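# Put the blue foam block, or else the box, in the tote

## Task

Check the room's floor for a blue foam block. If one is there, place it in the tote next to the door. If there isn't one, place the cardboard box in that tote. The object must sit fully inside the tote with nothing sticking out past its rim, and it must stay there without the robot holding it. The robot must not fall over or be left leaning.

## Robot and tools

ROBOT. A Hello Robot Stretch 4, roughly 1.6 m tall. It has an omni-wheel base whose rim lies within 0.23 m of the base origin, a lift that slides up a mast, one arm that telescopes forward, a wrist with yaw, pitch and roll joints, and a two-finger gripper. There is only one arm, so each call carries a single set of targets.

FRAMES. Base frame: origin on the floor beneath the base centre, x ahead, y to the left, z up. hand_pose is reported in this frame and marks a point between the open fingertips. Its printed value may be somewhat off. With all wrist joints at 0, the hand's axes line up with the base frame. The odometry frame is where the base frame was when the scene began.

execute_actions(actions, cameras). actions is a list holding either one action or none. An empty list only returns the state and images. An action may contain:
- base: exactly one relative command, counted from the base's last reported position. translate_m drives straight, forward positive, -2 to 2 m. strafe_m slides sideways, left positive, -2 to 2 m. rotate_rad turns in place, counter-clockwise seen from above positive, -3.2 to 3.2 rad.
- joints: absolute targets by name. lift_m 0 to 1.2. arm_m (extension) 0 to 0.55. wrist_yaw_rad -1.134 to 4.276: 0 points ahead, positive turns left, 3.14 is folded back, and above 3.4 the arm may block it. wrist_pitch_rad -1.117 to 4.259: 0 is level, 1.57 points straight down. wrist_roll_rad -1.117 to 4.259: at 0 both fingers are level, positive turns clockwise as seen from behind. gripper_m -0.038 to 0.141, the fingertip gap in metres; negative values press the tips together. A joint counts as done within ±0.004 for lift, arm and gripper, ±0.02 for yaw and roll, and ±0.05 for pitch. Joint targets outside a range are clipped to it and flagged. Any other bad value, or an unknown key, rejects the whole call and nothing moves.
- pace: "slow", "default", "fast" or "max". Base speed is 0.1/0.3/0.4/0.6 m/s and turning 1/2/3/4 rad/s in that order. With the lift above 0.2 these are capped further, down to 0.3 m/s and 1 rad/s at lift 1.2.
- contact_limits: {"arm_m": 0 to 0.75}, how hard the arm may push before it halts. The default is 0.5.
- end_of_arm: "enable_torque", sent on its own, turns wrist or gripper motors that shut off back on so they hold.
Motions in one action start together. One action runs at most 15 s. Anything you omit may keep chasing its earlier target. cameras: any of head_camera, head_left_camera, head_right_camera, wrist_camera, all. Null, omitted or ["all"] returns every camera; [] returns none. The pictures line gives the order of the images.

wait(seconds 0 to 10): commands nothing and returns state and images. zoom_image(camera, region [x0,y0,x1,y1] in pixels from the top-left, at most 504x504): shows an enlarged part of that camera's latest full image. finished_scene(scene): ends the scene for good and reports success. Call it only once the object rests inside the tote on its own. A later scene's task arrives in that result. Replying without any tool call ends everything.

Typical order: unfold the wrist first (lift_m 0.4 with wrist_yaw_rad 0 together). Look around by rotating the base, since the head cameras only face ahead. Find out whether a blue foam block is on the floor, and find the tote near the door. Drive over, open the gripper wider than the object, lower it, then close to a gripper_m below the object's width. Lift, carry it with the arm tucked in, and release it well inside the tote's rim.

RESULTS. base_status and joint_status report how each commanded motion finished. done: reached the target (for the base, the wheels turned the full amount even if they slipped). off_target: stopped short and may still push. contact_stop_at_<key>: blocked by something; the part then goes slack. limit_stop_at_tilt: leaning over 6 degrees; lift, arm and wheels go slack. limit_stop_at_own_body: about to hit itself, likely when pitch is below -0.2 with roll below -0.4 or above 4. torque_fault: a wrist or gripper motor overloaded and went limp; send enable_torque. time_out is also possible. After a stop, the rest of that reply's actions are skipped. on_its_own lists what you did not command; "held at" is the target being held. lidar_m: 12 distances in metres, 30-degree sectors, the 1st ahead, going counter-clockwise (4th left, 7th behind, 10th right). "-" means nothing seen or closer than 0.25 m. It detects from about 0.15 m up and misses glass and thin legs. wrist_depth_mm: a 7x7 grid of depths in mm (100 to 2000), starting top-left. base_odometry is wheel-based; a gap over about 0.1 rad between turned_by_wheels and turned_by_imu signals slip or a collision. base_tilt is in degrees, forward and right positive, with a fixed bias up to about 1.5. motor_effort is given in percent, positive toward higher joint values, with the peak in brackets. For wheel_0 to wheel_2, positive turns the base right. A firm grip shows as a clear gripper_m effort change, but only if the command is 0 or more. Neither the gripper reading nor done proves you are holding anything.

AVOID. Don't drive or turn with over 1 kg held and arm_m above 0.2, especially at fast paces. Avoid strong pushes or pulls, a high gripper, and high contact limits, as all can tip the robot. Don't let fingertips jam against a surface; raise the lift to free them. Avoid wrist overloads, drops, slams and hard hits, and avoid leaving the object hanging over the tote's edge. Loose objects may get nudged occasionally, so check again before finishing.

Each tool is called after "Request:" as name([rows], argument=value, ...), one row to a line, values as JSON.

## Session

Request:
execute_actions(actions=[])

Scene clock: 0.00 s.
base_odometry: x=+0.000 y=+0.000 heading=+0.000 (m, m, rad; odometry frame)
turned_by_wheels: +0.000 (rad since the last result)
turned_by_imu: +0.000 (rad since the last result)
base_tilt: forward=+0.0 right=-0.4 (deg)
lidar_m: 1.16 1.68 1.28 1.03 1.02 1.15 1.25 1.72 0.83 0.66 0.65 0.74
base_status: not commanded
joint_positions: lift_m=+0.178 arm_m=-0.001 wrist_yaw_rad=+3.074 wrist_pitch_rad=-0.008 wrist_roll_rad=+0.008 gripper_m=+0.057
joint_status: not commanded
motor_effort: lift_m=+18 arm_m=-1 wrist_yaw_rad=+0 wrist_pitch_rad=-7 wrist_roll_rad=+1 gripper_m=-4 wheel_0=+0 wheel_1=-1 wheel_2=+1 (%)
hand_pose: x=-0.1120 y=+0.1067 z=+0.3587 quat_wxyz=(+0.034, +0.004, +0.004, +0.999) (m; base frame)
wrist_depth_mm: 145 147 1921 - 1661 1205 976 / - 146 - - 1661 1229 991 / 106 142 252 - 1661 1255 976 / 114 144 304 - 1708 1229 1025 / 143 1708 1921 - 1708 1255 1008 / 1576 1661 216 1464 210 1229 991 / 1060 1025 946 145 946 891 917
pictures: head_camera, head_left_camera, head_right_camera, wrist_camera
Images, in order (width x height): head_camera 420x560, head_left_camera 420x672, head_right_camera 420x672, wrist_camera 616x392.

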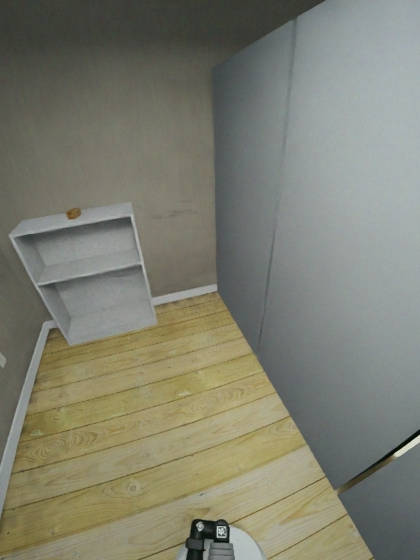

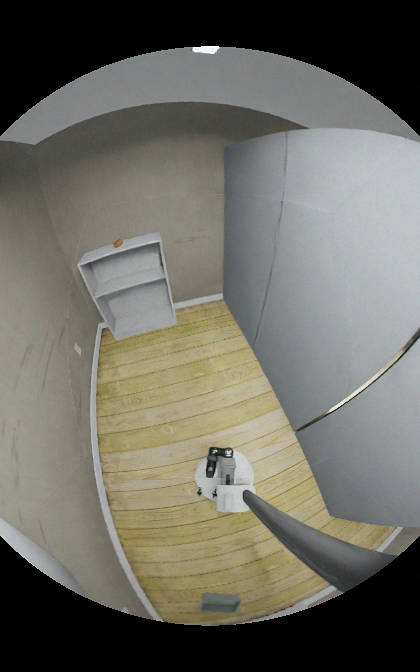

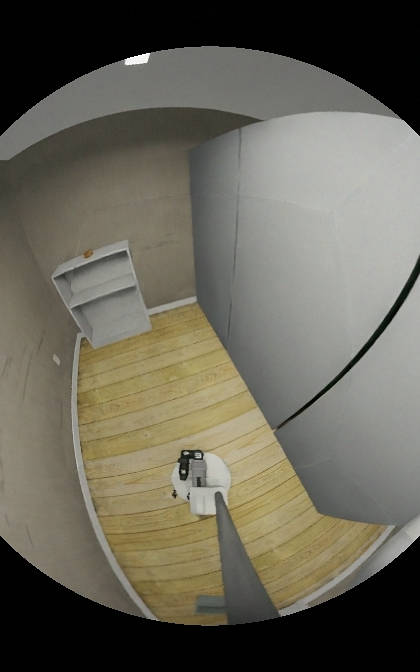

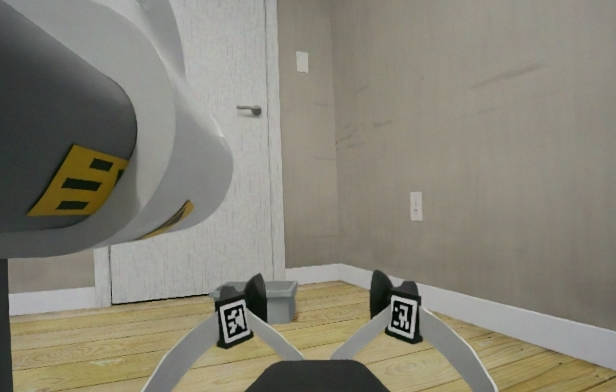

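Request:
execute_actions([
  {"base":{"rotate_rad":-2.6},"pace":"fast"},
])

Scene clock: 2.23 s.
base_odometry: x=+0.000 y=+0.000 heading=-2.600 (m, m, rad; odometry frame)
turned_by_wheels: -2.600 (rad since the last result)
turned_by_imu: -2.559 (rad since the last result)
base_tilt: forward=+0.0 right=-0.4 (deg)
lidar_m: 1.73 0.80 0.64 0.65 0.75 1.27 1.71 1.24 1.03 1.00 1.13 1.22
base_status: done
joint_positions: lift_m=+0.178 arm_m=-0.001 wrist_yaw_rad=+3.074 wrist_pitch_rad=-0.008 wrist_roll_rad=+0.008 gripper_m=+0.057
joint_status: not commanded
motor_effort: lift_m=+18(18) arm_m=-1(1) wrist_yaw_rad=+0(0) wrist_pitch_rad=-7(6) wrist_roll_rad=+1(1) gripper_m=-5(4) wheel_0=+0(9) wheel_1=+0(14) wheel_2=+0(13) (%)
hand_pose: x=-0.1120 y=+0.1067 z=+0.3587 quat_wxyz=(+0.034, +0.004, +0.004, +0.999) (m; base frame)
wrist_depth_mm: 145 147 - - - 1661 1060 / - 146 - - - 1708 1060 / 106 142 252 - - 1708 1078 / 114 145 303 - - 1808 1078 / 143 1808 - - - 1808 1098 / 1308 1618 215 1537 210 1464 1098 / 1060 1042 946 145 960 904 946
pictures: head_camera, head_left_camera, head_right_camera, wrist_camera
Images, in order (width x height): head_camera 420x560, head_left_camera 420x672, head_right_camera 420x672, wrist_camera 616x392.

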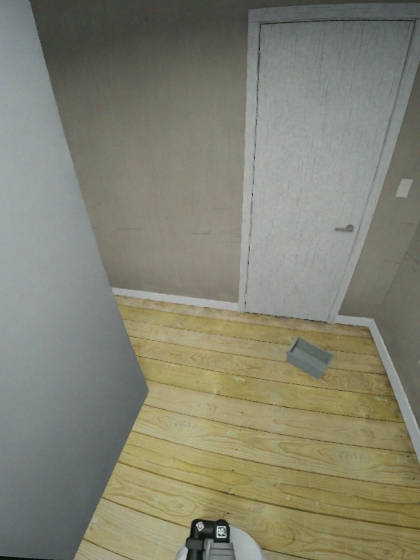

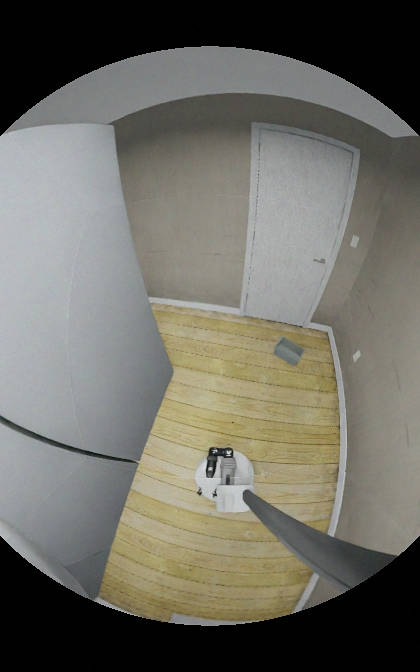

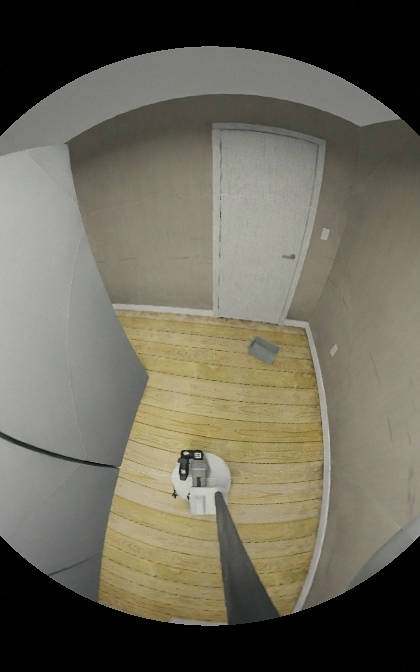

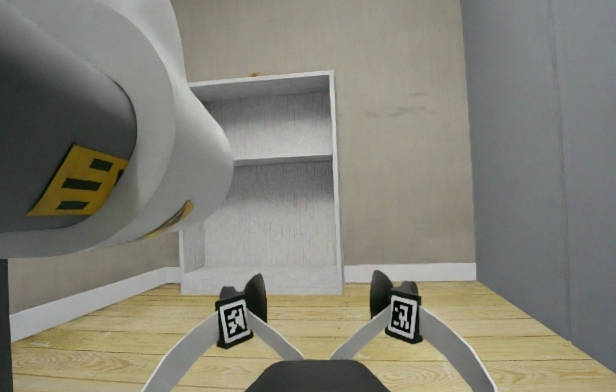

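Request:
execute_actions([
  {"base":{"rotate_rad":-0.15},"pace":"fast"},
], cameras=[])

Request:
execute_actions([
  {"base":{"translate_m":1.05},"pace":"fast"},
], cameras=["head_left_camera"])

Request:
execute_actions([
  {"base":{"rotate_rad":1.5},"pace":"fast"},
])

Scene clock: 3.23 s.
base_odometry: x=+0.000 y=+0.000 heading=-2.750 (m, m, rad; odometry frame)
turned_by_wheels: -0.150 (rad since the last result)
turned_by_imu: -0.148 (rad since the last result)
base_tilt: forward=+0.0 right=-0.4 (deg)
lidar_m: 1.34 0.91 0.67 0.65 0.70 1.04 1.70 1.41 1.05 1.00 1.06 1.20
base_status: done
joint_positions: lift_m=+0.178 arm_m=-0.001 wrist_yaw_rad=+3.074 wrist_pitch_rad=-0.008 wrist_roll_rad=+0.008 gripper_m=+0.057
joint_status: not commanded
motor_effort: lift_m=+18(18) arm_m=-1(1) wrist_yaw_rad=+0(1) wrist_pitch_rad=-7(6) wrist_roll_rad=+1(0) gripper_m=-4(5) wheel_0=+0(8) wheel_1=+1(8) wheel_2=+1(9) (%)
hand_pose: x=-0.1120 y=+0.1067 z=+0.3587 quat_wxyz=(+0.034, +0.004, +0.004, +0.999) (m; base frame)
wrist_depth_mm: 145 147 - - - 1205 831 / - 146 - - - 1205 842 / 106 142 251 - - 1205 854 / 114 145 304 - - 1255 866 / 143 1921 - - - 1281 854 / 1499 1618 215 1576 209 1205 866 / 1098 1025 946 146 960 891 866
pictures: none
No camera images: the call's "cameras" was empty. Leave "cameras" out to get every camera's image.

Scene clock: 7.13 s.
base_odometry: x=-0.970 y=-0.401 heading=-2.750 (m, m, rad; odometry frame)
turned_by_wheels: +0.000 (rad since the last result)
turned_by_imu: -0.002 (rad since the last result)
base_tilt: forward=+0.0 right=-0.1 (deg)
lidar_m: 0.67 0.75 1.08 0.74 0.65 0.93 2.76 1.45 1.11 0.51 0.37 0.71
base_status: done
joint_positions: lift_m=+0.178 arm_m=-0.001 wrist_yaw_rad=+3.074 wrist_pitch_rad=-0.008 wrist_roll_rad=+0.008 gripper_m=+0.057
joint_status: not commanded
motor_effort: lift_m=+18(18) arm_m=-1(1) wrist_yaw_rad=+0(1) wrist_pitch_rad=-7(7) wrist_roll_rad=+1(1) gripper_m=-3(4) wheel_0=+1(8) wheel_1=+2(8) wheel_2=+1(14) (%)
hand_pose: x=-0.1120 y=+0.1067 z=+0.3587 quat_wxyz=(+0.034, +0.004, +0.004, +0.999) (m; base frame)
wrist_depth_mm: 145 147 - - - 1098 768 / - 145 - - - 1098 759 / 106 142 253 - - 1118 778 / 114 144 306 - - 1138 778 / 143 - - - - 1138 788 / 1576 1661 215 1576 209 1182 798 / 1078 1025 931 145 960 891 788
pictures: head_left_camera
Images, in order (width x height): head_left_camera 420x672.

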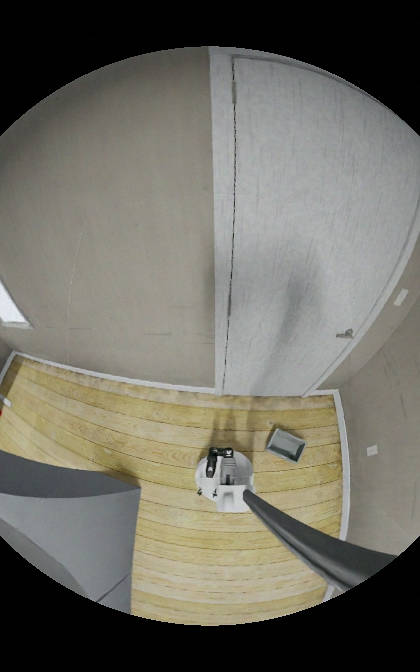

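Scene clock: 8.83 s.
base_odometry: x=-0.970 y=-0.401 heading=-1.250 (m, m, rad; odometry frame)
turned_by_wheels: +1.500 (rad since the last result)
turned_by_imu: +1.475 (rad since the last result)
base_tilt: forward=+0.2 right=-0.4 (deg)
lidar_m: 1.00 0.64 0.86 2.24 1.62 1.16 0.52 0.37 0.72 0.68 0.73 0.98
base_status: done
joint_positions: lift_m=+0.178 arm_m=-0.001 wrist_yaw_rad=+3.074 wrist_pitch_rad=-0.008 wrist_roll_rad=+0.008 gripper_m=+0.057
joint_status: not commanded
motor_effort: lift_m=+18(18) arm_m=-1(1) wrist_yaw_rad=+0(1) wrist_pitch_rad=-6(7) wrist_roll_rad=+0(1) gripper_m=-4(5) wheel_0=-1(12) wheel_1=-2(10) wheel_2=-2(12) (%)
hand_pose: x=-0.1120 y=+0.1067 z=+0.3587 quat_wxyz=(+0.034, +0.004, +0.004, +0.999) (m; base frame)
wrist_depth_mm: 145 146 1229 1255 1281 1336 1366 / - 146 1205 1255 1308 1308 1336 / 106 142 252 1255 1281 1336 1366 / 114 144 304 1255 1281 1308 1308 / 143 1182 1205 1229 1255 1308 1308 / 1160 1205 216 1205 209 1255 1308 / 1060 1042 976 145 946 904 946
pictures: head_camera, head_left_camera, head_right_camera, wrist_camera
Images, in order (width x height): head_camera 420x560, head_left_camera 420x672, head_right_camera 420x672, wrist_camera 616x392.

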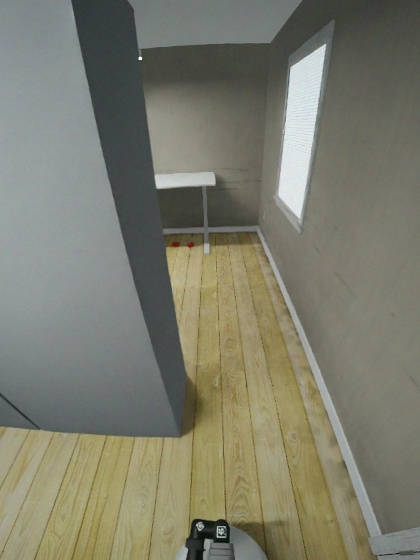

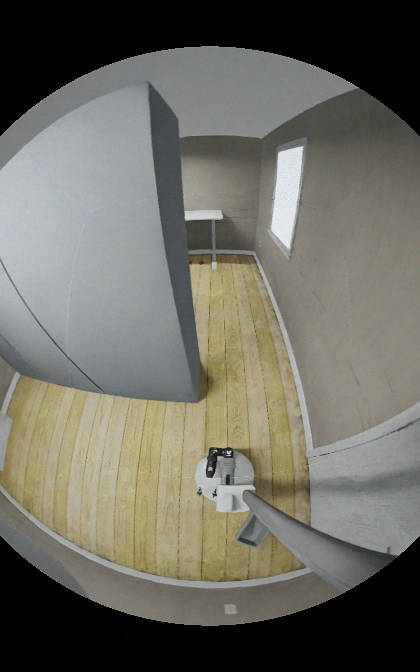

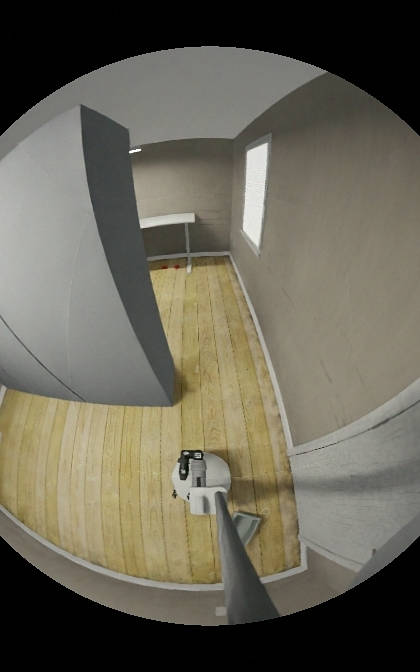

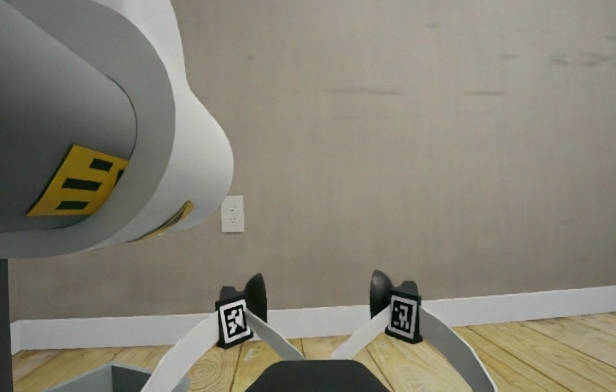

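Request:
execute_actions([
  {"base":{"translate_m":0.25},"pace":"fast"},
], cameras=[])

Request:
execute_actions([
  {"base":{"strafe_m":-0.27},"pace":"fast"},
], cameras=["head_camera","head_left_camera"])

Scene clock: 10.93 s.
base_odometry: x=-0.892 y=-0.638 heading=-1.250 (m, m, rad; odometry frame)
turned_by_wheels: +0.000 (rad since the last result)
turned_by_imu: -0.001 (rad since the last result)
base_tilt: forward=+0.2 right=-0.4 (deg)
lidar_m: 2.47 0.43 0.52 1.35 1.98 1.41 0.68 0.58 0.71 0.67 0.72 0.99
base_status: done
joint_positions: lift_m=+0.178 arm_m=-0.001 wrist_yaw_rad=+3.074 wrist_pitch_rad=-0.008 wrist_roll_rad=+0.008 gripper_m=+0.057
joint_status: not commanded
motor_effort: lift_m=+18(18) arm_m=-1(1) wrist_yaw_rad=+0(1) wrist_pitch_rad=-7(6) wrist_roll_rad=+0(1) gripper_m=-5(5) wheel_0=+0(5) wheel_1=+2(8) wheel_2=-1(12) (%)
hand_pose: x=-0.1120 y=+0.1067 z=+0.3587 quat_wxyz=(+0.034, +0.004, +0.004, +0.999) (m; base frame)
wrist_depth_mm: 145 147 1464 1537 1537 1618 1576 / - 146 1430 1537 1576 1576 1576 / 106 143 252 1499 1537 1537 1618 / 114 145 304 1499 1537 1537 1618 / 143 1430 1464 1499 1464 1576 1576 / 1308 1430 215 1464 209 1464 1430 / 1025 854 878 145 976 904 960
pictures: none
No camera images: the call's "cameras" was empty. Leave "cameras" out to get every camera's image.

Scene clock: 12.73 s.
base_odometry: x=-1.148 y=-0.723 heading=-1.250 (m, m, rad; odometry frame)
turned_by_wheels: +0.000 (rad since the last result)
turned_by_imu: -0.002 (rad since the last result)
base_tilt: forward=+0.1 right=-0.4 (deg)
lidar_m: 1.59 0.72 0.63 1.36 1.96 1.39 0.68 0.64 0.43 0.41 0.44 0.61
base_status: done
joint_positions: lift_m=+0.178 arm_m=-0.001 wrist_yaw_rad=+3.074 wrist_pitch_rad=-0.008 wrist_roll_rad=+0.008 gripper_m=+0.057
joint_status: not commanded
motor_effort: lift_m=+18(18) arm_m=-1(1) wrist_yaw_rad=+0(1) wrist_pitch_rad=-7(8) wrist_roll_rad=+1(1) gripper_m=-4(3) wheel_0=-1(14) wheel_1=+0(16) wheel_2=+0(1) (%)
hand_pose: x=-0.1120 y=+0.1067 z=+0.3587 quat_wxyz=(+0.034, +0.004, +0.004, +0.999) (m; base frame)
wrist_depth_mm: 145 147 1464 1537 1576 1537 1618 / - 146 1464 1499 1537 1537 1618 / 106 142 252 1464 1499 1537 1576 / 114 144 303 1464 1499 1537 1576 / 143 1308 1430 1576 1499 1537 1576 / 854 1336 216 1499 210 1430 1336 / 831 1025 707 153 946 917 960
pictures: head_camera, head_left_camera
Images, in order (width x height): head_camera 420x560, head_left_camera 420x672.

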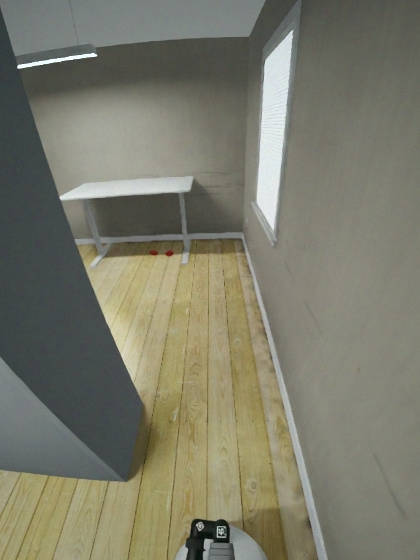

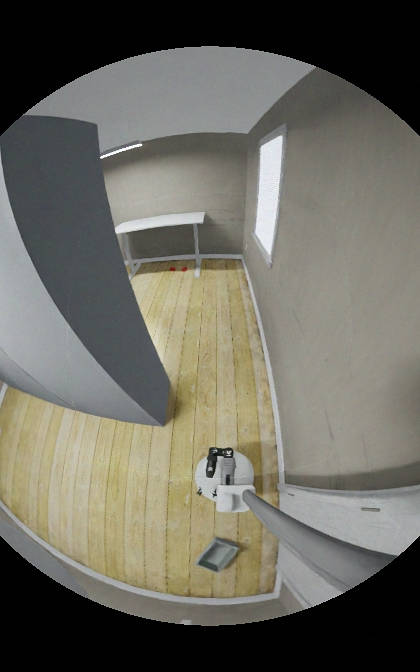

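Request:
execute_actions([
  {"base":{"translate_m":1.3},"pace":"max"},
], cameras=[])

Request:
execute_actions([
  {"base":{"rotate_rad":1.3},"pace":"fast"},
])

Scene clock: 16.53 s.
base_odometry: x=-0.738 y=-1.957 heading=-1.250 (m, m, rad; odometry frame)
turned_by_wheels: +0.000 (rad since the last result)
turned_by_imu: -0.002 (rad since the last result)
base_tilt: forward=+0.2 right=-0.6 (deg)
lidar_m: 1.34 1.37 1.82 2.03 0.70 0.76 1.73 0.59 0.41 0.38 0.41 0.51
base_status: done
joint_positions: lift_m=+0.178 arm_m=-0.001 wrist_yaw_rad=+3.074 wrist_pitch_rad=-0.008 wrist_roll_rad=+0.008 gripper_m=+0.057
joint_status: not commanded
motor_effort: lift_m=+18(18) arm_m=-1(1) wrist_yaw_rad=+1(1) wrist_pitch_rad=-7(6) wrist_roll_rad=+1(0) gripper_m=-2(3) wheel_0=-1(10) wheel_1=+0(9) wheel_2=+3(16) (%)
hand_pose: x=-0.1120 y=+0.1067 z=+0.3587 quat_wxyz=(+0.034, +0.004, +0.004, +0.999) (m; base frame)
wrist_depth_mm: 145 147 - - - 798 647 / - 145 - - - 809 647 / 106 142 252 - - 820 621 / 114 145 304 - - 842 627 / 143 1229 - - - 842 634 / 831 1308 214 1618 209 854 627 / 798 1025 946 146 960 750 634
pictures: none
No camera images: the call's "cameras" was empty. Leave "cameras" out to get every camera's image.

Scene clock: 18.13 s.
base_odometry: x=-0.738 y=-1.957 heading=+0.050 (m, m, rad; odometry frame)
turned_by_wheels: +1.300 (rad since the last result)
turned_by_imu: +1.278 (rad since the last result)
base_tilt: forward=+0.1 right=-0.3 (deg)
lidar_m: 2.53 0.97 0.69 1.02 0.90 0.48 0.39 0.39 0.44 0.72 1.34 1.50
base_status: done
joint_positions: lift_m=+0.178 arm_m=-0.001 wrist_yaw_rad=+3.074 wrist_pitch_rad=-0.008 wrist_roll_rad=+0.008 gripper_m=+0.057
joint_status: not commanded
motor_effort: lift_m=+18(18) arm_m=-1(1) wrist_yaw_rad=-1(0) wrist_pitch_rad=-6(7) wrist_roll_rad=+0(1) gripper_m=-5(4) wheel_0=-1(8) wheel_1=-1(11) wheel_2=-3(12) (%)
hand_pose: x=-0.1120 y=+0.1067 z=+0.3587 quat_wxyz=(+0.034, +0.004, +0.004, +0.999) (m; base frame)
wrist_depth_mm: 145 146 559 615 683 759 842 / - 146 564 597 668 741 831 / 106 142 252 609 668 750 809 / 114 144 306 603 661 723 809 / 143 504 554 603 654 723 788 / 473 504 215 603 210 732 809 / 469 496 539 145 647 707 768
pictures: head_camera, head_left_camera, head_right_camera, wrist_camera
Images, in order (width x height): head_camera 420x560, head_left_camera 420x672, head_right_camera 420x672, wrist_camera 616x392.

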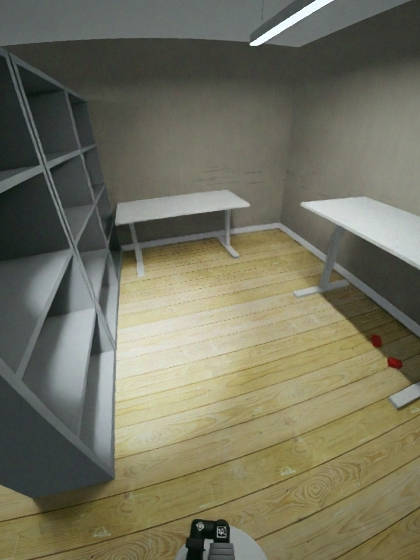

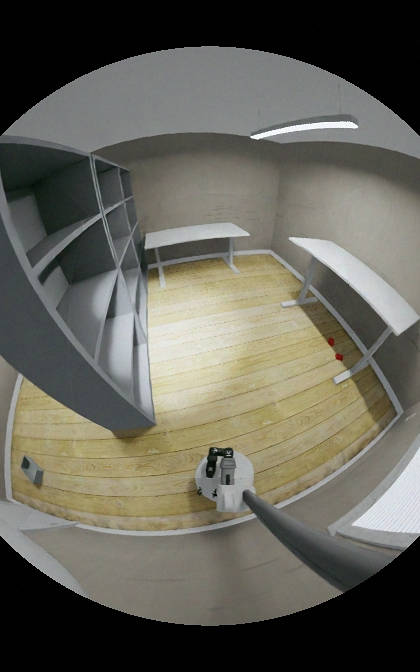

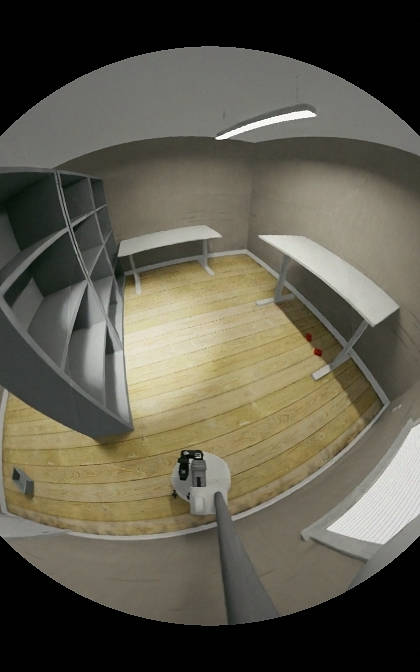

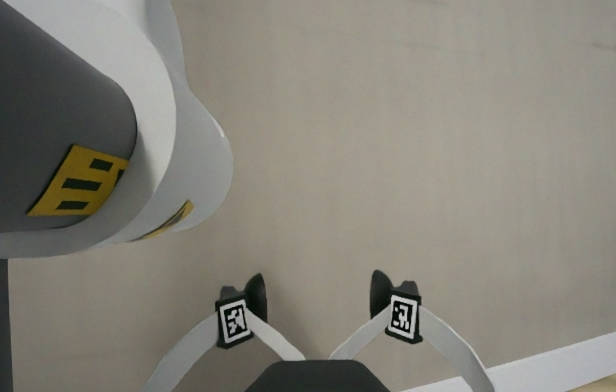

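Request:
zoom_image(camera="head_camera", region=[60,170,420,420])

Request:
execute_actions([
  {"base":{"translate_m":1.3},"pace":"max"},
], cameras=["head_camera","head_left_camera","head_right_camera"])

Request:
execute_actions([
  {"base":{"rotate_rad":0.9},"joints":{"lift_m":0.4,"wrist_yaw_rad":0},"pace":"fast"},
])

Region (60, 170, 420, 420) of head_camera's 420x560 image, scaled by 1.400, with more detail than that image has; it fills the top 350 rows of this view, and the rest is white.

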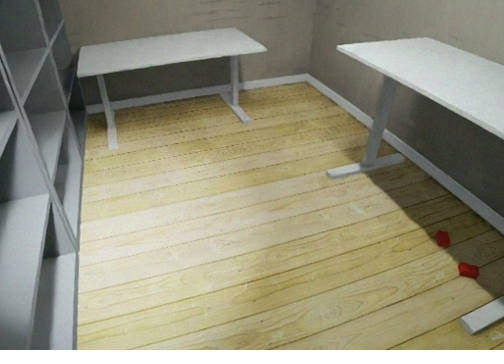

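Scene clock: 22.00 s.
base_odometry: x=+0.561 y=-1.892 heading=+0.050 (m, m, rad; odometry frame)
turned_by_wheels: +0.000 (rad since the last result)
turned_by_imu: -0.002 (rad since the last result)
base_tilt: forward=+0.2 right=-0.5 (deg)
lidar_m: 1.29 1.29 0.96 0.82 0.80 0.94 1.64 1.60 1.09 0.91 0.90 1.01
base_status: done
joint_positions: lift_m=+0.178 arm_m=-0.001 wrist_yaw_rad=+3.074 wrist_pitch_rad=-0.008 wrist_roll_rad=+0.008 gripper_m=+0.057
joint_status: not commanded
motor_effort: lift_m=+18(18) arm_m=-1(1) wrist_yaw_rad=+1(0) wrist_pitch_rad=-6(8) wrist_roll_rad=+0(0) gripper_m=-3(4) wheel_0=-1(6) wheel_1=+1(10) wheel_2=+2(18) (%)
hand_pose: x=-0.1120 y=+0.1067 z=+0.3587 quat_wxyz=(+0.034, +0.004, +0.004, +0.999) (m; base frame)
wrist_depth_mm: 145 147 1808 - - 1078 1160 / - 146 1808 - - 1078 1160 / 106 142 251 1863 - 1060 1118 / 114 145 304 1921 - 1060 1160 / 143 1618 1863 1983 - 1060 1160 / 1464 1576 216 1576 208 1042 1098 / 1060 1060 960 145 960 891 820
pictures: head_camera, head_left_camera, head_right_camera
Images, in order (width x height): head_camera 420x560, head_left_camera 420x672, head_right_camera 420x672.

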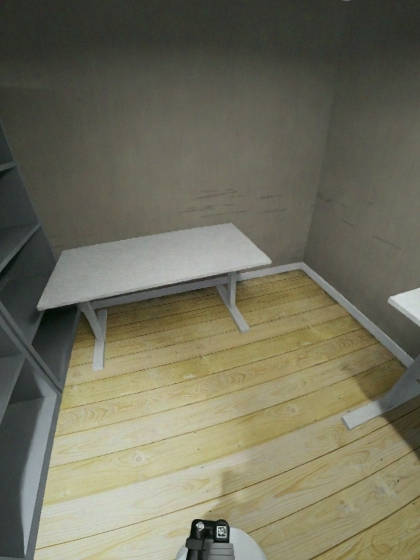

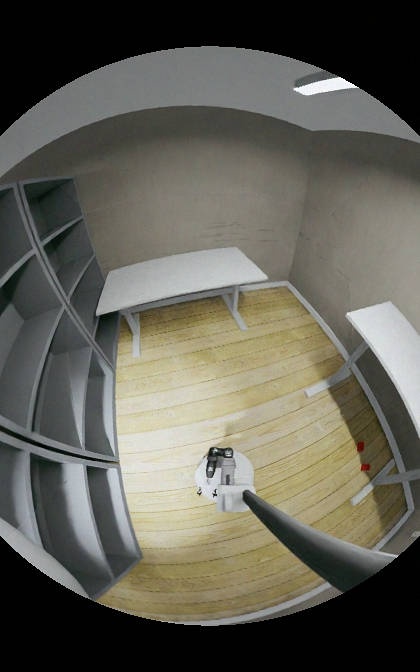

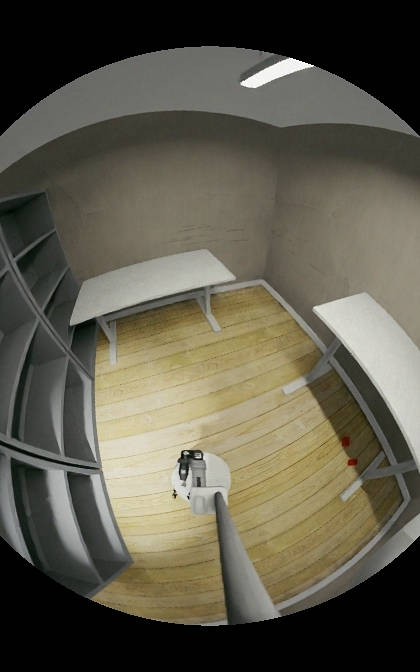

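Scene clock: 24.33 s.
base_odometry: x=+0.561 y=-1.892 heading=+0.950 (m, m, rad; odometry frame)
turned_by_wheels: +0.900 (rad since the last result)
turned_by_imu: +0.885 (rad since the last result)
base_tilt: forward=+0.1 right=-0.4 (deg)
lidar_m: 1.11 0.84 0.80 0.88 1.70 1.61 1.21 0.91 0.91 0.95 1.34 1.29
base_status: done
joint_positions: lift_m=+0.400 arm_m=-0.001 wrist_yaw_rad=+0.001 wrist_pitch_rad=-0.008 wrist_roll_rad=+0.008 gripper_m=+0.057
joint_status: all done
motor_effort: lift_m=+20(22) arm_m=-1(1) wrist_yaw_rad=-3(6) wrist_pitch_rad=-7(7) wrist_roll_rad=+0(0) gripper_m=-5(5) wheel_0=+0(10) wheel_1=-1(10) wheel_2=-1(11) (%)
hand_pose: x=+0.4585 y=-0.0873 z=+0.5804 quat_wxyz=(+1.000, +0.004, -0.004, +0.000) (m; base frame)
wrist_depth_mm: 732 1336 1281 1661 1921 1708 1537 / 917 946 1205 - 1983 1756 1618 / 1118 1336 1308 1921 1983 1756 1537 / 1118 1336 1281 - 1499 1661 1499 / 1008 1205 1229 - 1921 1708 1576 / 1078 1281 215 1921 208 1708 1576 / 1078 1255 1205 145 1397 1397 1464
pictures: head_camera, head_left_camera, head_right_camera, wrist_camera
Images, in order (width x height): head_camera 420x560, head_left_camera 420x672, head_right_camera 420x672, wrist_camera 616x392.

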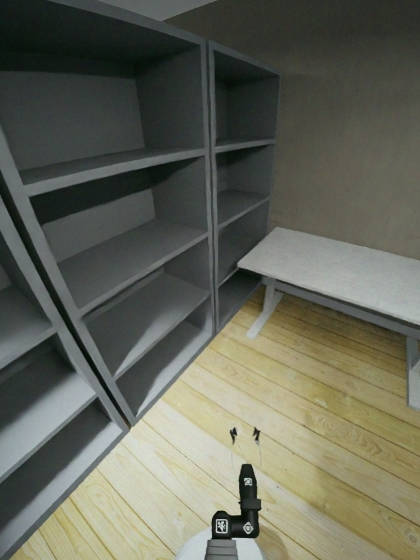

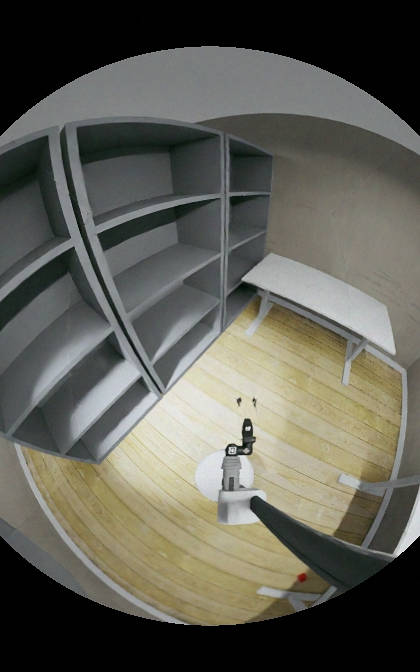

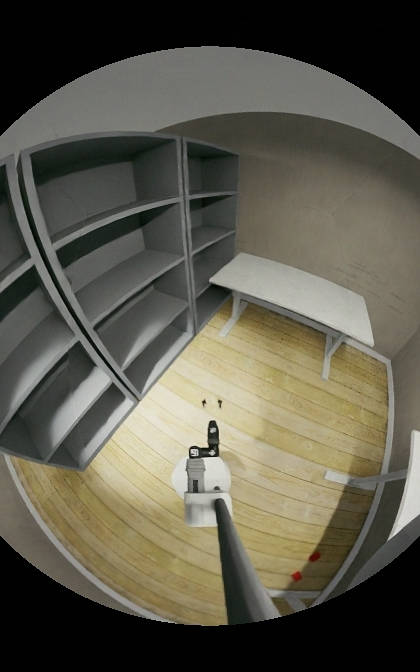

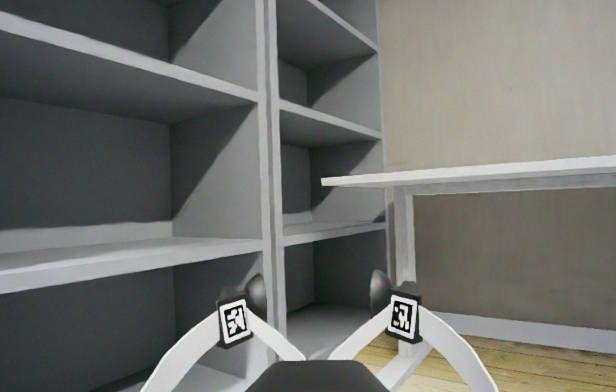

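Request:
execute_actions([
  {"joints":{"wrist_pitch_rad":0.4,"wrist_yaw_rad":-0.35},"pace":"fast"},
], cameras=["wrist_camera"])

Request:
execute_actions([
  {"base":{"rotate_rad":-2.0},"joints":{"wrist_yaw_rad":0},"pace":"fast"},
], cameras=["wrist_camera","head_camera"])

Scene clock: 26.77 s.
base_odometry: x=+0.561 y=-1.892 heading=+0.950 (m, m, rad; odometry frame)
turned_by_wheels: +0.000 (rad since the last result)
turned_by_imu: -0.001 (rad since the last result)
base_tilt: forward=+0.2 right=-0.3 (deg)
lidar_m: 1.10 0.83 0.81 0.87 1.69 1.61 1.24 0.92 0.89 0.97 1.33 1.29
base_status: not commanded
joint_positions: lift_m=+0.400 arm_m=-0.001 wrist_yaw_rad=-0.349 wrist_pitch_rad=+0.402 wrist_roll_rad=+0.008 gripper_m=+0.057
joint_status: all done
motor_effort: lift_m=+20(20) arm_m=-1(1) wrist_yaw_rad=-1(6) wrist_pitch_rad=-5(2) wrist_roll_rad=+1(0) gripper_m=-3(5) wheel_0=-1(1) wheel_1=+0(1) wheel_2=-1(1) (%)
hand_pose: x=+0.3895 y=-0.1731 z=+0.4653 quat_wxyz=(+0.965, +0.039, +0.196, -0.171) (m; base frame)
wrist_depth_mm: 991 1756 1464 1808 1708 1618 1537 / 1060 1336 - 1983 1808 1708 1576 / 1160 1182 - 1983 1983 1808 1708 / 1205 1229 1618 1618 1576 1537 1430 / 1098 1160 1205 1182 1182 1138 1138 / 931 976 215 960 211 904 878 / 798 798 759 145 759 741 741
pictures: wrist_camera
Images, in order (width x height): wrist_camera 616x392.

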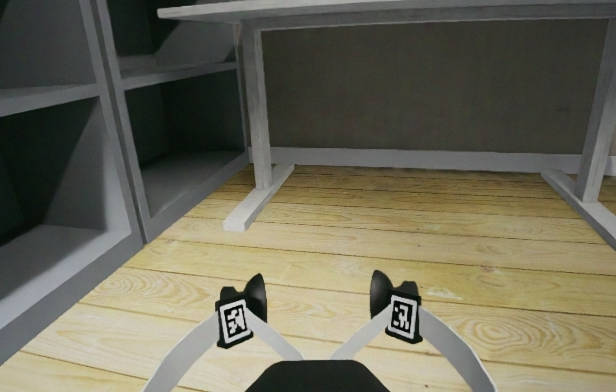

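Scene clock: 28.70 s.
base_odometry: x=+0.561 y=-1.892 heading=-1.050 (m, m, rad; odometry frame)
turned_by_wheels: -2.000 (rad since the last result)
turned_by_imu: -1.969 (rad since the last result)
base_tilt: forward=+0.2 right=-0.4 (deg)
lidar_m: 0.89 1.01 1.31 1.28 1.05 0.83 0.82 0.91 1.62 1.58 1.14 0.90
base_status: done
joint_positions: lift_m=+0.400 arm_m=-0.001 wrist_yaw_rad=+0.000 wrist_pitch_rad=+0.402 wrist_roll_rad=+0.008 gripper_m=+0.057
joint_status: all done
motor_effort: lift_m=+19(20) arm_m=-1(1) wrist_yaw_rad=+1(5) wrist_pitch_rad=-5(5) wrist_roll_rad=+1(1) gripper_m=-4(4) wheel_0=-1(7) wheel_1=-1(13) wheel_2=-1(11) (%)
hand_pose: x=+0.4355 y=-0.0874 z=+0.4653 quat_wxyz=(+0.980, +0.004, +0.200, -0.001) (m; base frame)
wrist_depth_mm: 1576 1537 1397 1366 1308 1255 1255 / 1661 1576 1537 1499 1397 1366 1336 / 1708 1661 1618 1576 1499 1430 1366 / 1808 1708 1576 1576 1499 1464 1397 / 1255 1255 1229 1182 1138 1118 1118 / 976 976 216 960 209 917 878 / 820 788 750 145 759 732 750
pictures: head_camera, wrist_camera
Images, in order (width x height): head_camera 420x560, wrist_camera 616x392.

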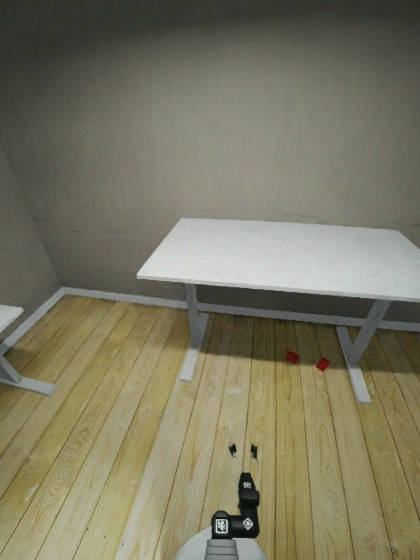

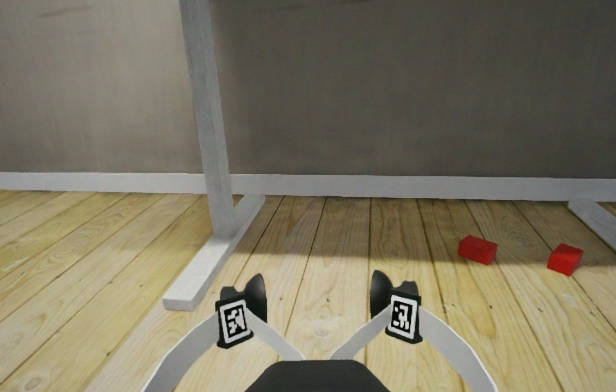

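Request:
execute_actions([
  {"base":{"rotate_rad":2.97},"joints":{"wrist_pitch_rad":0,"lift_m":0.3},"pace":"fast"},
], cameras=[])

Request:
execute_actions([
  {"base":{"strafe_m":1.22},"pace":"max"},
], cameras=["head_camera"])

Scene clock: 31.83 s.
base_odometry: x=+0.561 y=-1.892 heading=+1.919 (m, m, rad; odometry frame)
turned_by_wheels: +2.970 (rad since the last result)
turned_by_imu: +2.922 (rad since the last result)
base_tilt: forward=+0.2 right=-0.4 (deg)
lidar_m: 0.80 0.84 1.71 1.61 1.68 0.97 0.90 0.95 1.35 1.28 1.18 0.85
base_status: done
joint_positions: lift_m=+0.300 arm_m=-0.001 wrist_yaw_rad=+0.000 wrist_pitch_rad=+0.003 wrist_roll_rad=+0.008 gripper_m=+0.057
joint_status: all done
motor_effort: lift_m=+16(17) arm_m=-1(1) wrist_yaw_rad=+0(2) wrist_pitch_rad=-7(14) wrist_roll_rad=+1(1) gripper_m=-3(5) wheel_0=-1(9) wheel_1=-1(10) wheel_2=-2(11) (%)
hand_pose: x=+0.4585 y=-0.0874 z=+0.4776 quat_wxyz=(+1.000, +0.004, +0.001, +0.000) (m; base frame)
wrist_depth_mm: 878 904 917 946 621 976 991 / 1078 1078 1078 1060 615 1078 1098 / 1098 1078 1060 1060 615 1098 1078 / 1042 1098 1078 1078 615 1078 1078 / 1078 1098 1060 1078 609 1078 1098 / 1078 1078 216 1078 209 1078 1078 / 1025 1060 1008 146 621 976 1025
pictures: none
No camera images: the call's "cameras" was empty. Leave "cameras" out to get every camera's image.

Scene clock: 35.30 s.
base_odometry: x=-0.586 y=-2.309 heading=+1.919 (m, m, rad; odometry frame)
turned_by_wheels: +0.000 (rad since the last result)
turned_by_imu: +0.003 (rad since the last result)
base_tilt: forward=+0.1 right=-0.6 (deg)
lidar_m: 1.72 0.61 0.43 0.37 0.40 0.53 1.05 0.97 1.33 2.50 1.17 0.96
base_status: done
joint_positions: lift_m=+0.300 arm_m=-0.001 wrist_yaw_rad=+0.000 wrist_pitch_rad=+0.003 wrist_roll_rad=+0.008 gripper_m=+0.057
joint_status: not commanded
motor_effort: lift_m=+16(16) arm_m=-1(1) wrist_yaw_rad=-1(2) wrist_pitch_rad=-7(8) wrist_roll_rad=+1(1) gripper_m=-3(5) wheel_0=+1(15) wheel_1=+0(16) wheel_2=+0(2) (%)
hand_pose: x=+0.4585 y=-0.0874 z=+0.4776 quat_wxyz=(+1.000, +0.004, +0.001, +0.000) (m; base frame)
wrist_depth_mm: 768 1160 - - - 891 627 / 768 1160 - - - 931 640 / 768 1138 - - - 946 634 / 759 1160 - - - 946 654 / 759 1138 - - - 946 654 / 750 1098 216 1921 209 976 661 / 732 1008 1182 153 1205 831 661
pictures: head_camera
Images, in order (width x height): head_camera 420x560.

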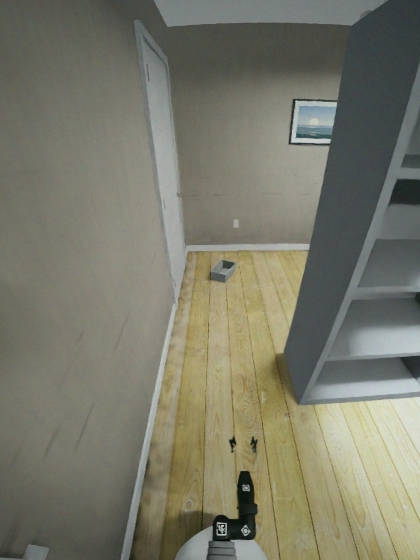

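Request:
execute_actions([
  {"base":{"rotate_rad":-0.04},"pace":"fast"},
], cameras=[])

Request:
execute_actions([
  {"base":{"translate_m":1.72},"pace":"max"},
], cameras=["head_camera","head_right_camera"])

Scene clock: 35.97 s.
base_odometry: x=-0.586 y=-2.309 heading=+1.879 (m, m, rad; odometry frame)
turned_by_wheels: -0.040 (rad since the last result)
turned_by_imu: -0.040 (rad since the last result)
base_tilt: forward=-0.1 right=-0.4 (deg)
lidar_m: 1.96 0.62 0.44 0.37 0.40 0.53 1.21 0.98 1.28 2.49 1.23 0.95
base_status: done
joint_positions: lift_m=+0.300 arm_m=-0.001 wrist_yaw_rad=+0.000 wrist_pitch_rad=+0.003 wrist_roll_rad=+0.008 gripper_m=+0.057
joint_status: not commanded
motor_effort: lift_m=+16(16) arm_m=-1(1) wrist_yaw_rad=-1(0) wrist_pitch_rad=-8(6) wrist_roll_rad=+1(1) gripper_m=-4(2) wheel_0=+1(4) wheel_1=-1(7) wheel_2=-1(7) (%)
hand_pose: x=+0.4585 y=-0.0874 z=+0.4776 quat_wxyz=(+1.000, +0.004, +0.001, +0.000) (m; base frame)
wrist_depth_mm: 831 1281 - - - 820 647 / 842 1281 - - - 820 654 / 820 1281 - - - 854 654 / 831 1281 - - - 854 634 / 809 1255 - - - 854 640 / 809 1205 215 1921 209 866 634 / 788 1098 1182 145 1205 768 634
pictures: none
No camera images: the call's "cameras" was empty. Leave "cameras" out to get every camera's image.

Scene clock: 40.47 s.
base_odometry: x=-1.108 y=-0.670 heading=+1.879 (m, m, rad; odometry frame)
turned_by_wheels: +0.000 (rad since the last result)
turned_by_imu: -0.003 (rad since the last result)
base_tilt: forward=+0.0 right=-0.5 (deg)
lidar_m: 0.55 0.75 0.50 0.47 0.51 0.69 1.73 0.66 0.59 1.39 1.92 1.37
base_status: done
joint_positions: lift_m=+0.300 arm_m=-0.001 wrist_yaw_rad=+0.000 wrist_pitch_rad=+0.003 wrist_roll_rad=+0.008 gripper_m=+0.057
joint_status: not commanded
motor_effort: lift_m=+16(16) arm_m=-1(1) wrist_yaw_rad=-1(0) wrist_pitch_rad=-7(8) wrist_roll_rad=+1(1) gripper_m=-3(3) wheel_0=+0(7) wheel_1=+1(9) wheel_2=+1(18) (%)
hand_pose: x=+0.4585 y=-0.0874 z=+0.4776 quat_wxyz=(+1.000, +0.004, +0.001, +0.000) (m; base frame)
wrist_depth_mm: 946 1078 1098 1118 1098 1118 1138 / 960 1060 1098 1098 1118 1118 1118 / 960 1060 1118 1078 1118 1098 1118 / 976 1098 1098 1098 1118 1138 1098 / 946 1078 1098 1078 1098 1138 1098 / 946 1078 215 1078 209 1098 1138 / 931 1078 1060 145 1098 1078 1118
pictures: head_camera, head_right_camera
Images, in order (width x height): head_camera 420x560, head_right_camera 420x672.

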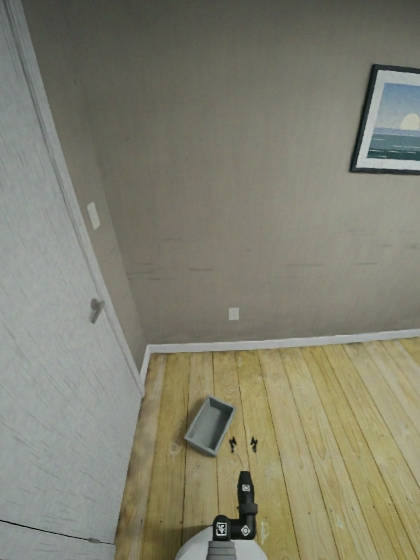

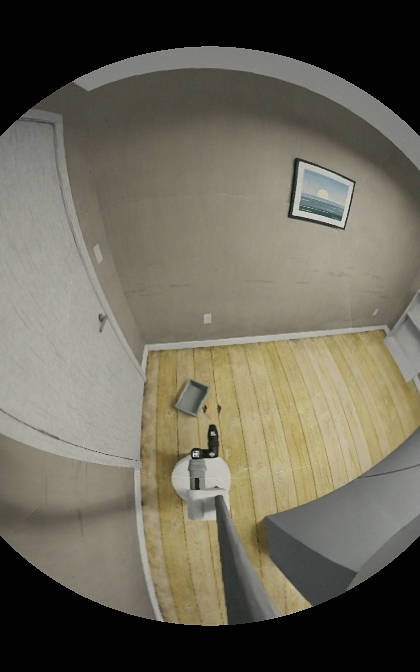

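Request:
execute_actions([
  {"base":{"strafe_m":-0.5},"pace":"max"},
], cameras=[])

Request:
execute_actions([
  {"base":{"rotate_rad":-1.15},"pace":"fast"},
], cameras=[])

Request:
execute_actions([
  {"base":{"translate_m":1.5},"joints":{"lift_m":0.85,"wrist_pitch_rad":0.5,"gripper_m":0.14},"pace":"max"},
])

Scene clock: 43.17 s.
base_odometry: x=-0.632 y=-0.518 heading=+1.879 (m, m, rad; odometry frame)
turned_by_wheels: +0.000 (rad since the last result)
turned_by_imu: -0.002 (rad since the last result)
base_tilt: forward=+0.2 right=-0.4 (deg)
lidar_m: 1.31 0.75 0.77 0.97 1.03 1.39 0.39 0.39 0.52 1.31 1.97 1.37
base_status: done
joint_positions: lift_m=+0.300 arm_m=-0.001 wrist_yaw_rad=+0.000 wrist_pitch_rad=+0.003 wrist_roll_rad=+0.008 gripper_m=+0.057
joint_status: not commanded
motor_effort: lift_m=+16(16) arm_m=-1(1) wrist_yaw_rad=+0(1) wrist_pitch_rad=-7(7) wrist_roll_rad=+0(1) gripper_m=-4(4) wheel_0=-2(13) wheel_1=+3(16) wheel_2=+0(0) (%)
hand_pose: x=+0.4585 y=-0.0874 z=+0.4776 quat_wxyz=(+1.000, +0.004, +0.001, +0.000) (m; base frame)
wrist_depth_mm: 1098 1118 1098 1138 1138 1160 1160 / 1098 1078 1118 1098 1138 1138 1160 / 1098 1098 1118 1138 1160 1138 1138 / 1078 1098 1098 1138 1138 1118 1118 / 1078 1118 1098 1098 1118 1138 1138 / 1098 1098 216 1138 209 1118 1138 / 1078 1060 1118 153 1098 1118 1118
pictures: none
No camera images: the call's "cameras" was empty. Leave "cameras" out to get every camera's image.

Scene clock: 44.70 s.
base_odometry: x=-0.632 y=-0.518 heading=+0.730 (m, m, rad; odometry frame)
turned_by_wheels: -1.150 (rad since the last result)
turned_by_imu: -1.132 (rad since the last result)
base_tilt: forward=+0.0 right=-0.4 (deg)
lidar_m: 2.23 1.42 1.31 0.77 0.73 0.97 1.02 1.26 0.37 0.38 0.50 1.01
base_status: done
joint_positions: lift_m=+0.300 arm_m=-0.001 wrist_yaw_rad=+0.000 wrist_pitch_rad=+0.003 wrist_roll_rad=+0.008 gripper_m=+0.057
joint_status: not commanded
motor_effort: lift_m=+17(17) arm_m=-1(1) wrist_yaw_rad=+0(0) wrist_pitch_rad=-7(8) wrist_roll_rad=+2(1) gripper_m=-4(5) wheel_0=+1(6) wheel_1=+1(12) wheel_2=+1(9) (%)
hand_pose: x=+0.4585 y=-0.0874 z=+0.4776 quat_wxyz=(+1.000, +0.004, +0.001, +0.000) (m; base frame)
wrist_depth_mm: 1336 1708 - - - - 1499 / 1336 1756 - - - - 1537 / 1336 1661 - - - - 1618 / 1336 1708 - - - - 1576 / 1308 1661 - - - - 1661 / 1281 1661 215 1921 209 1863 1499 / 1255 1281 1182 153 1182 1160 1160
pictures: none
No camera images: the call's "cameras" was empty. Leave "cameras" out to get every camera's image.

Scene clock: 48.83 s.
base_odometry: x=+0.486 y=+0.482 heading=+0.730 (m, m, rad; odometry frame)
turned_by_wheels: +0.000 (rad since the last result)
turned_by_imu: -0.003 (rad since the last result)
base_tilt: forward=+0.2 right=-0.4 (deg)
lidar_m: 1.04 0.85 0.77 0.78 0.97 1.92 1.59 1.02 0.91 0.92 1.15 1.02
base_status: done
joint_positions: lift_m=+0.850 arm_m=-0.001 wrist_yaw_rad=+0.000 wrist_pitch_rad=+0.502 wrist_roll_rad=+0.008 gripper_m=+0.140
joint_status: all done
motor_effort: lift_m=+20(23) arm_m=-1(1) wrist_yaw_rad=+1(1) wrist_pitch_rad=-6(7) wrist_roll_rad=+0(1) gripper_m=-2(3) wheel_0=-1(10) wheel_1=+2(10) wheel_2=+1(17) (%)
hand_pose: x=+0.4229 y=-0.0874 z=+0.8893 quat_wxyz=(+0.969, +0.004, +0.248, -0.001) (m; base frame)
wrist_depth_mm: 750 946 991 1060 960 904 842 / 768 991 1060 1098 1042 946 891 / 788 976 1205 1138 1060 1008 891 / 809 1042 1281 1308 1182 1060 809 / 820 1060 1336 1336 1281 1160 976 / 820 976 1255 1336 1281 204 1205 / 854 1042 1255 151 1138 1042 1182
pictures: head_camera, head_left_camera, head_right_camera, wrist_camera
Images, in order (width x height): head_camera 420x560, head_left_camera 420x672, head_right_camera 420x672, wrist_camera 616x392.

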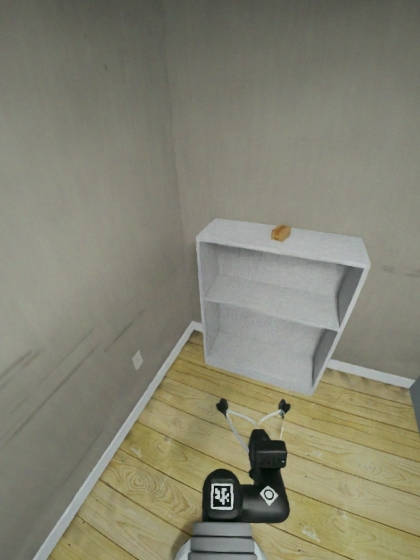

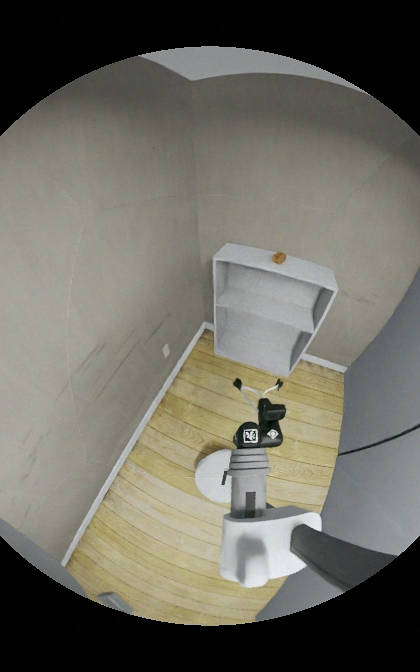

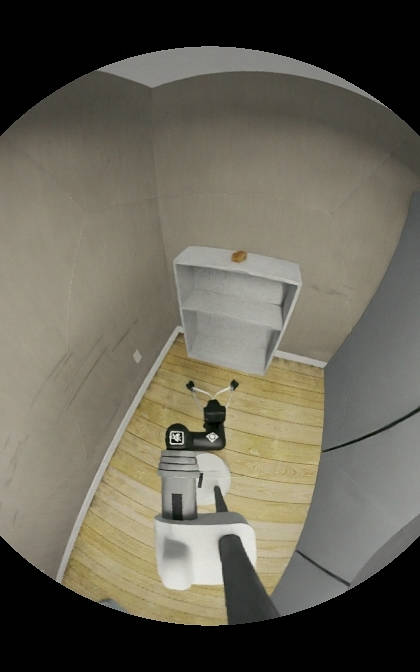

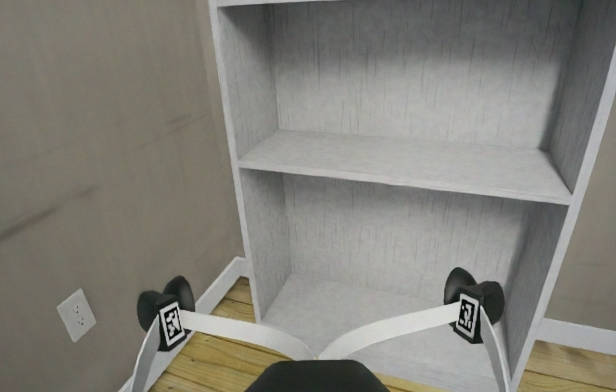

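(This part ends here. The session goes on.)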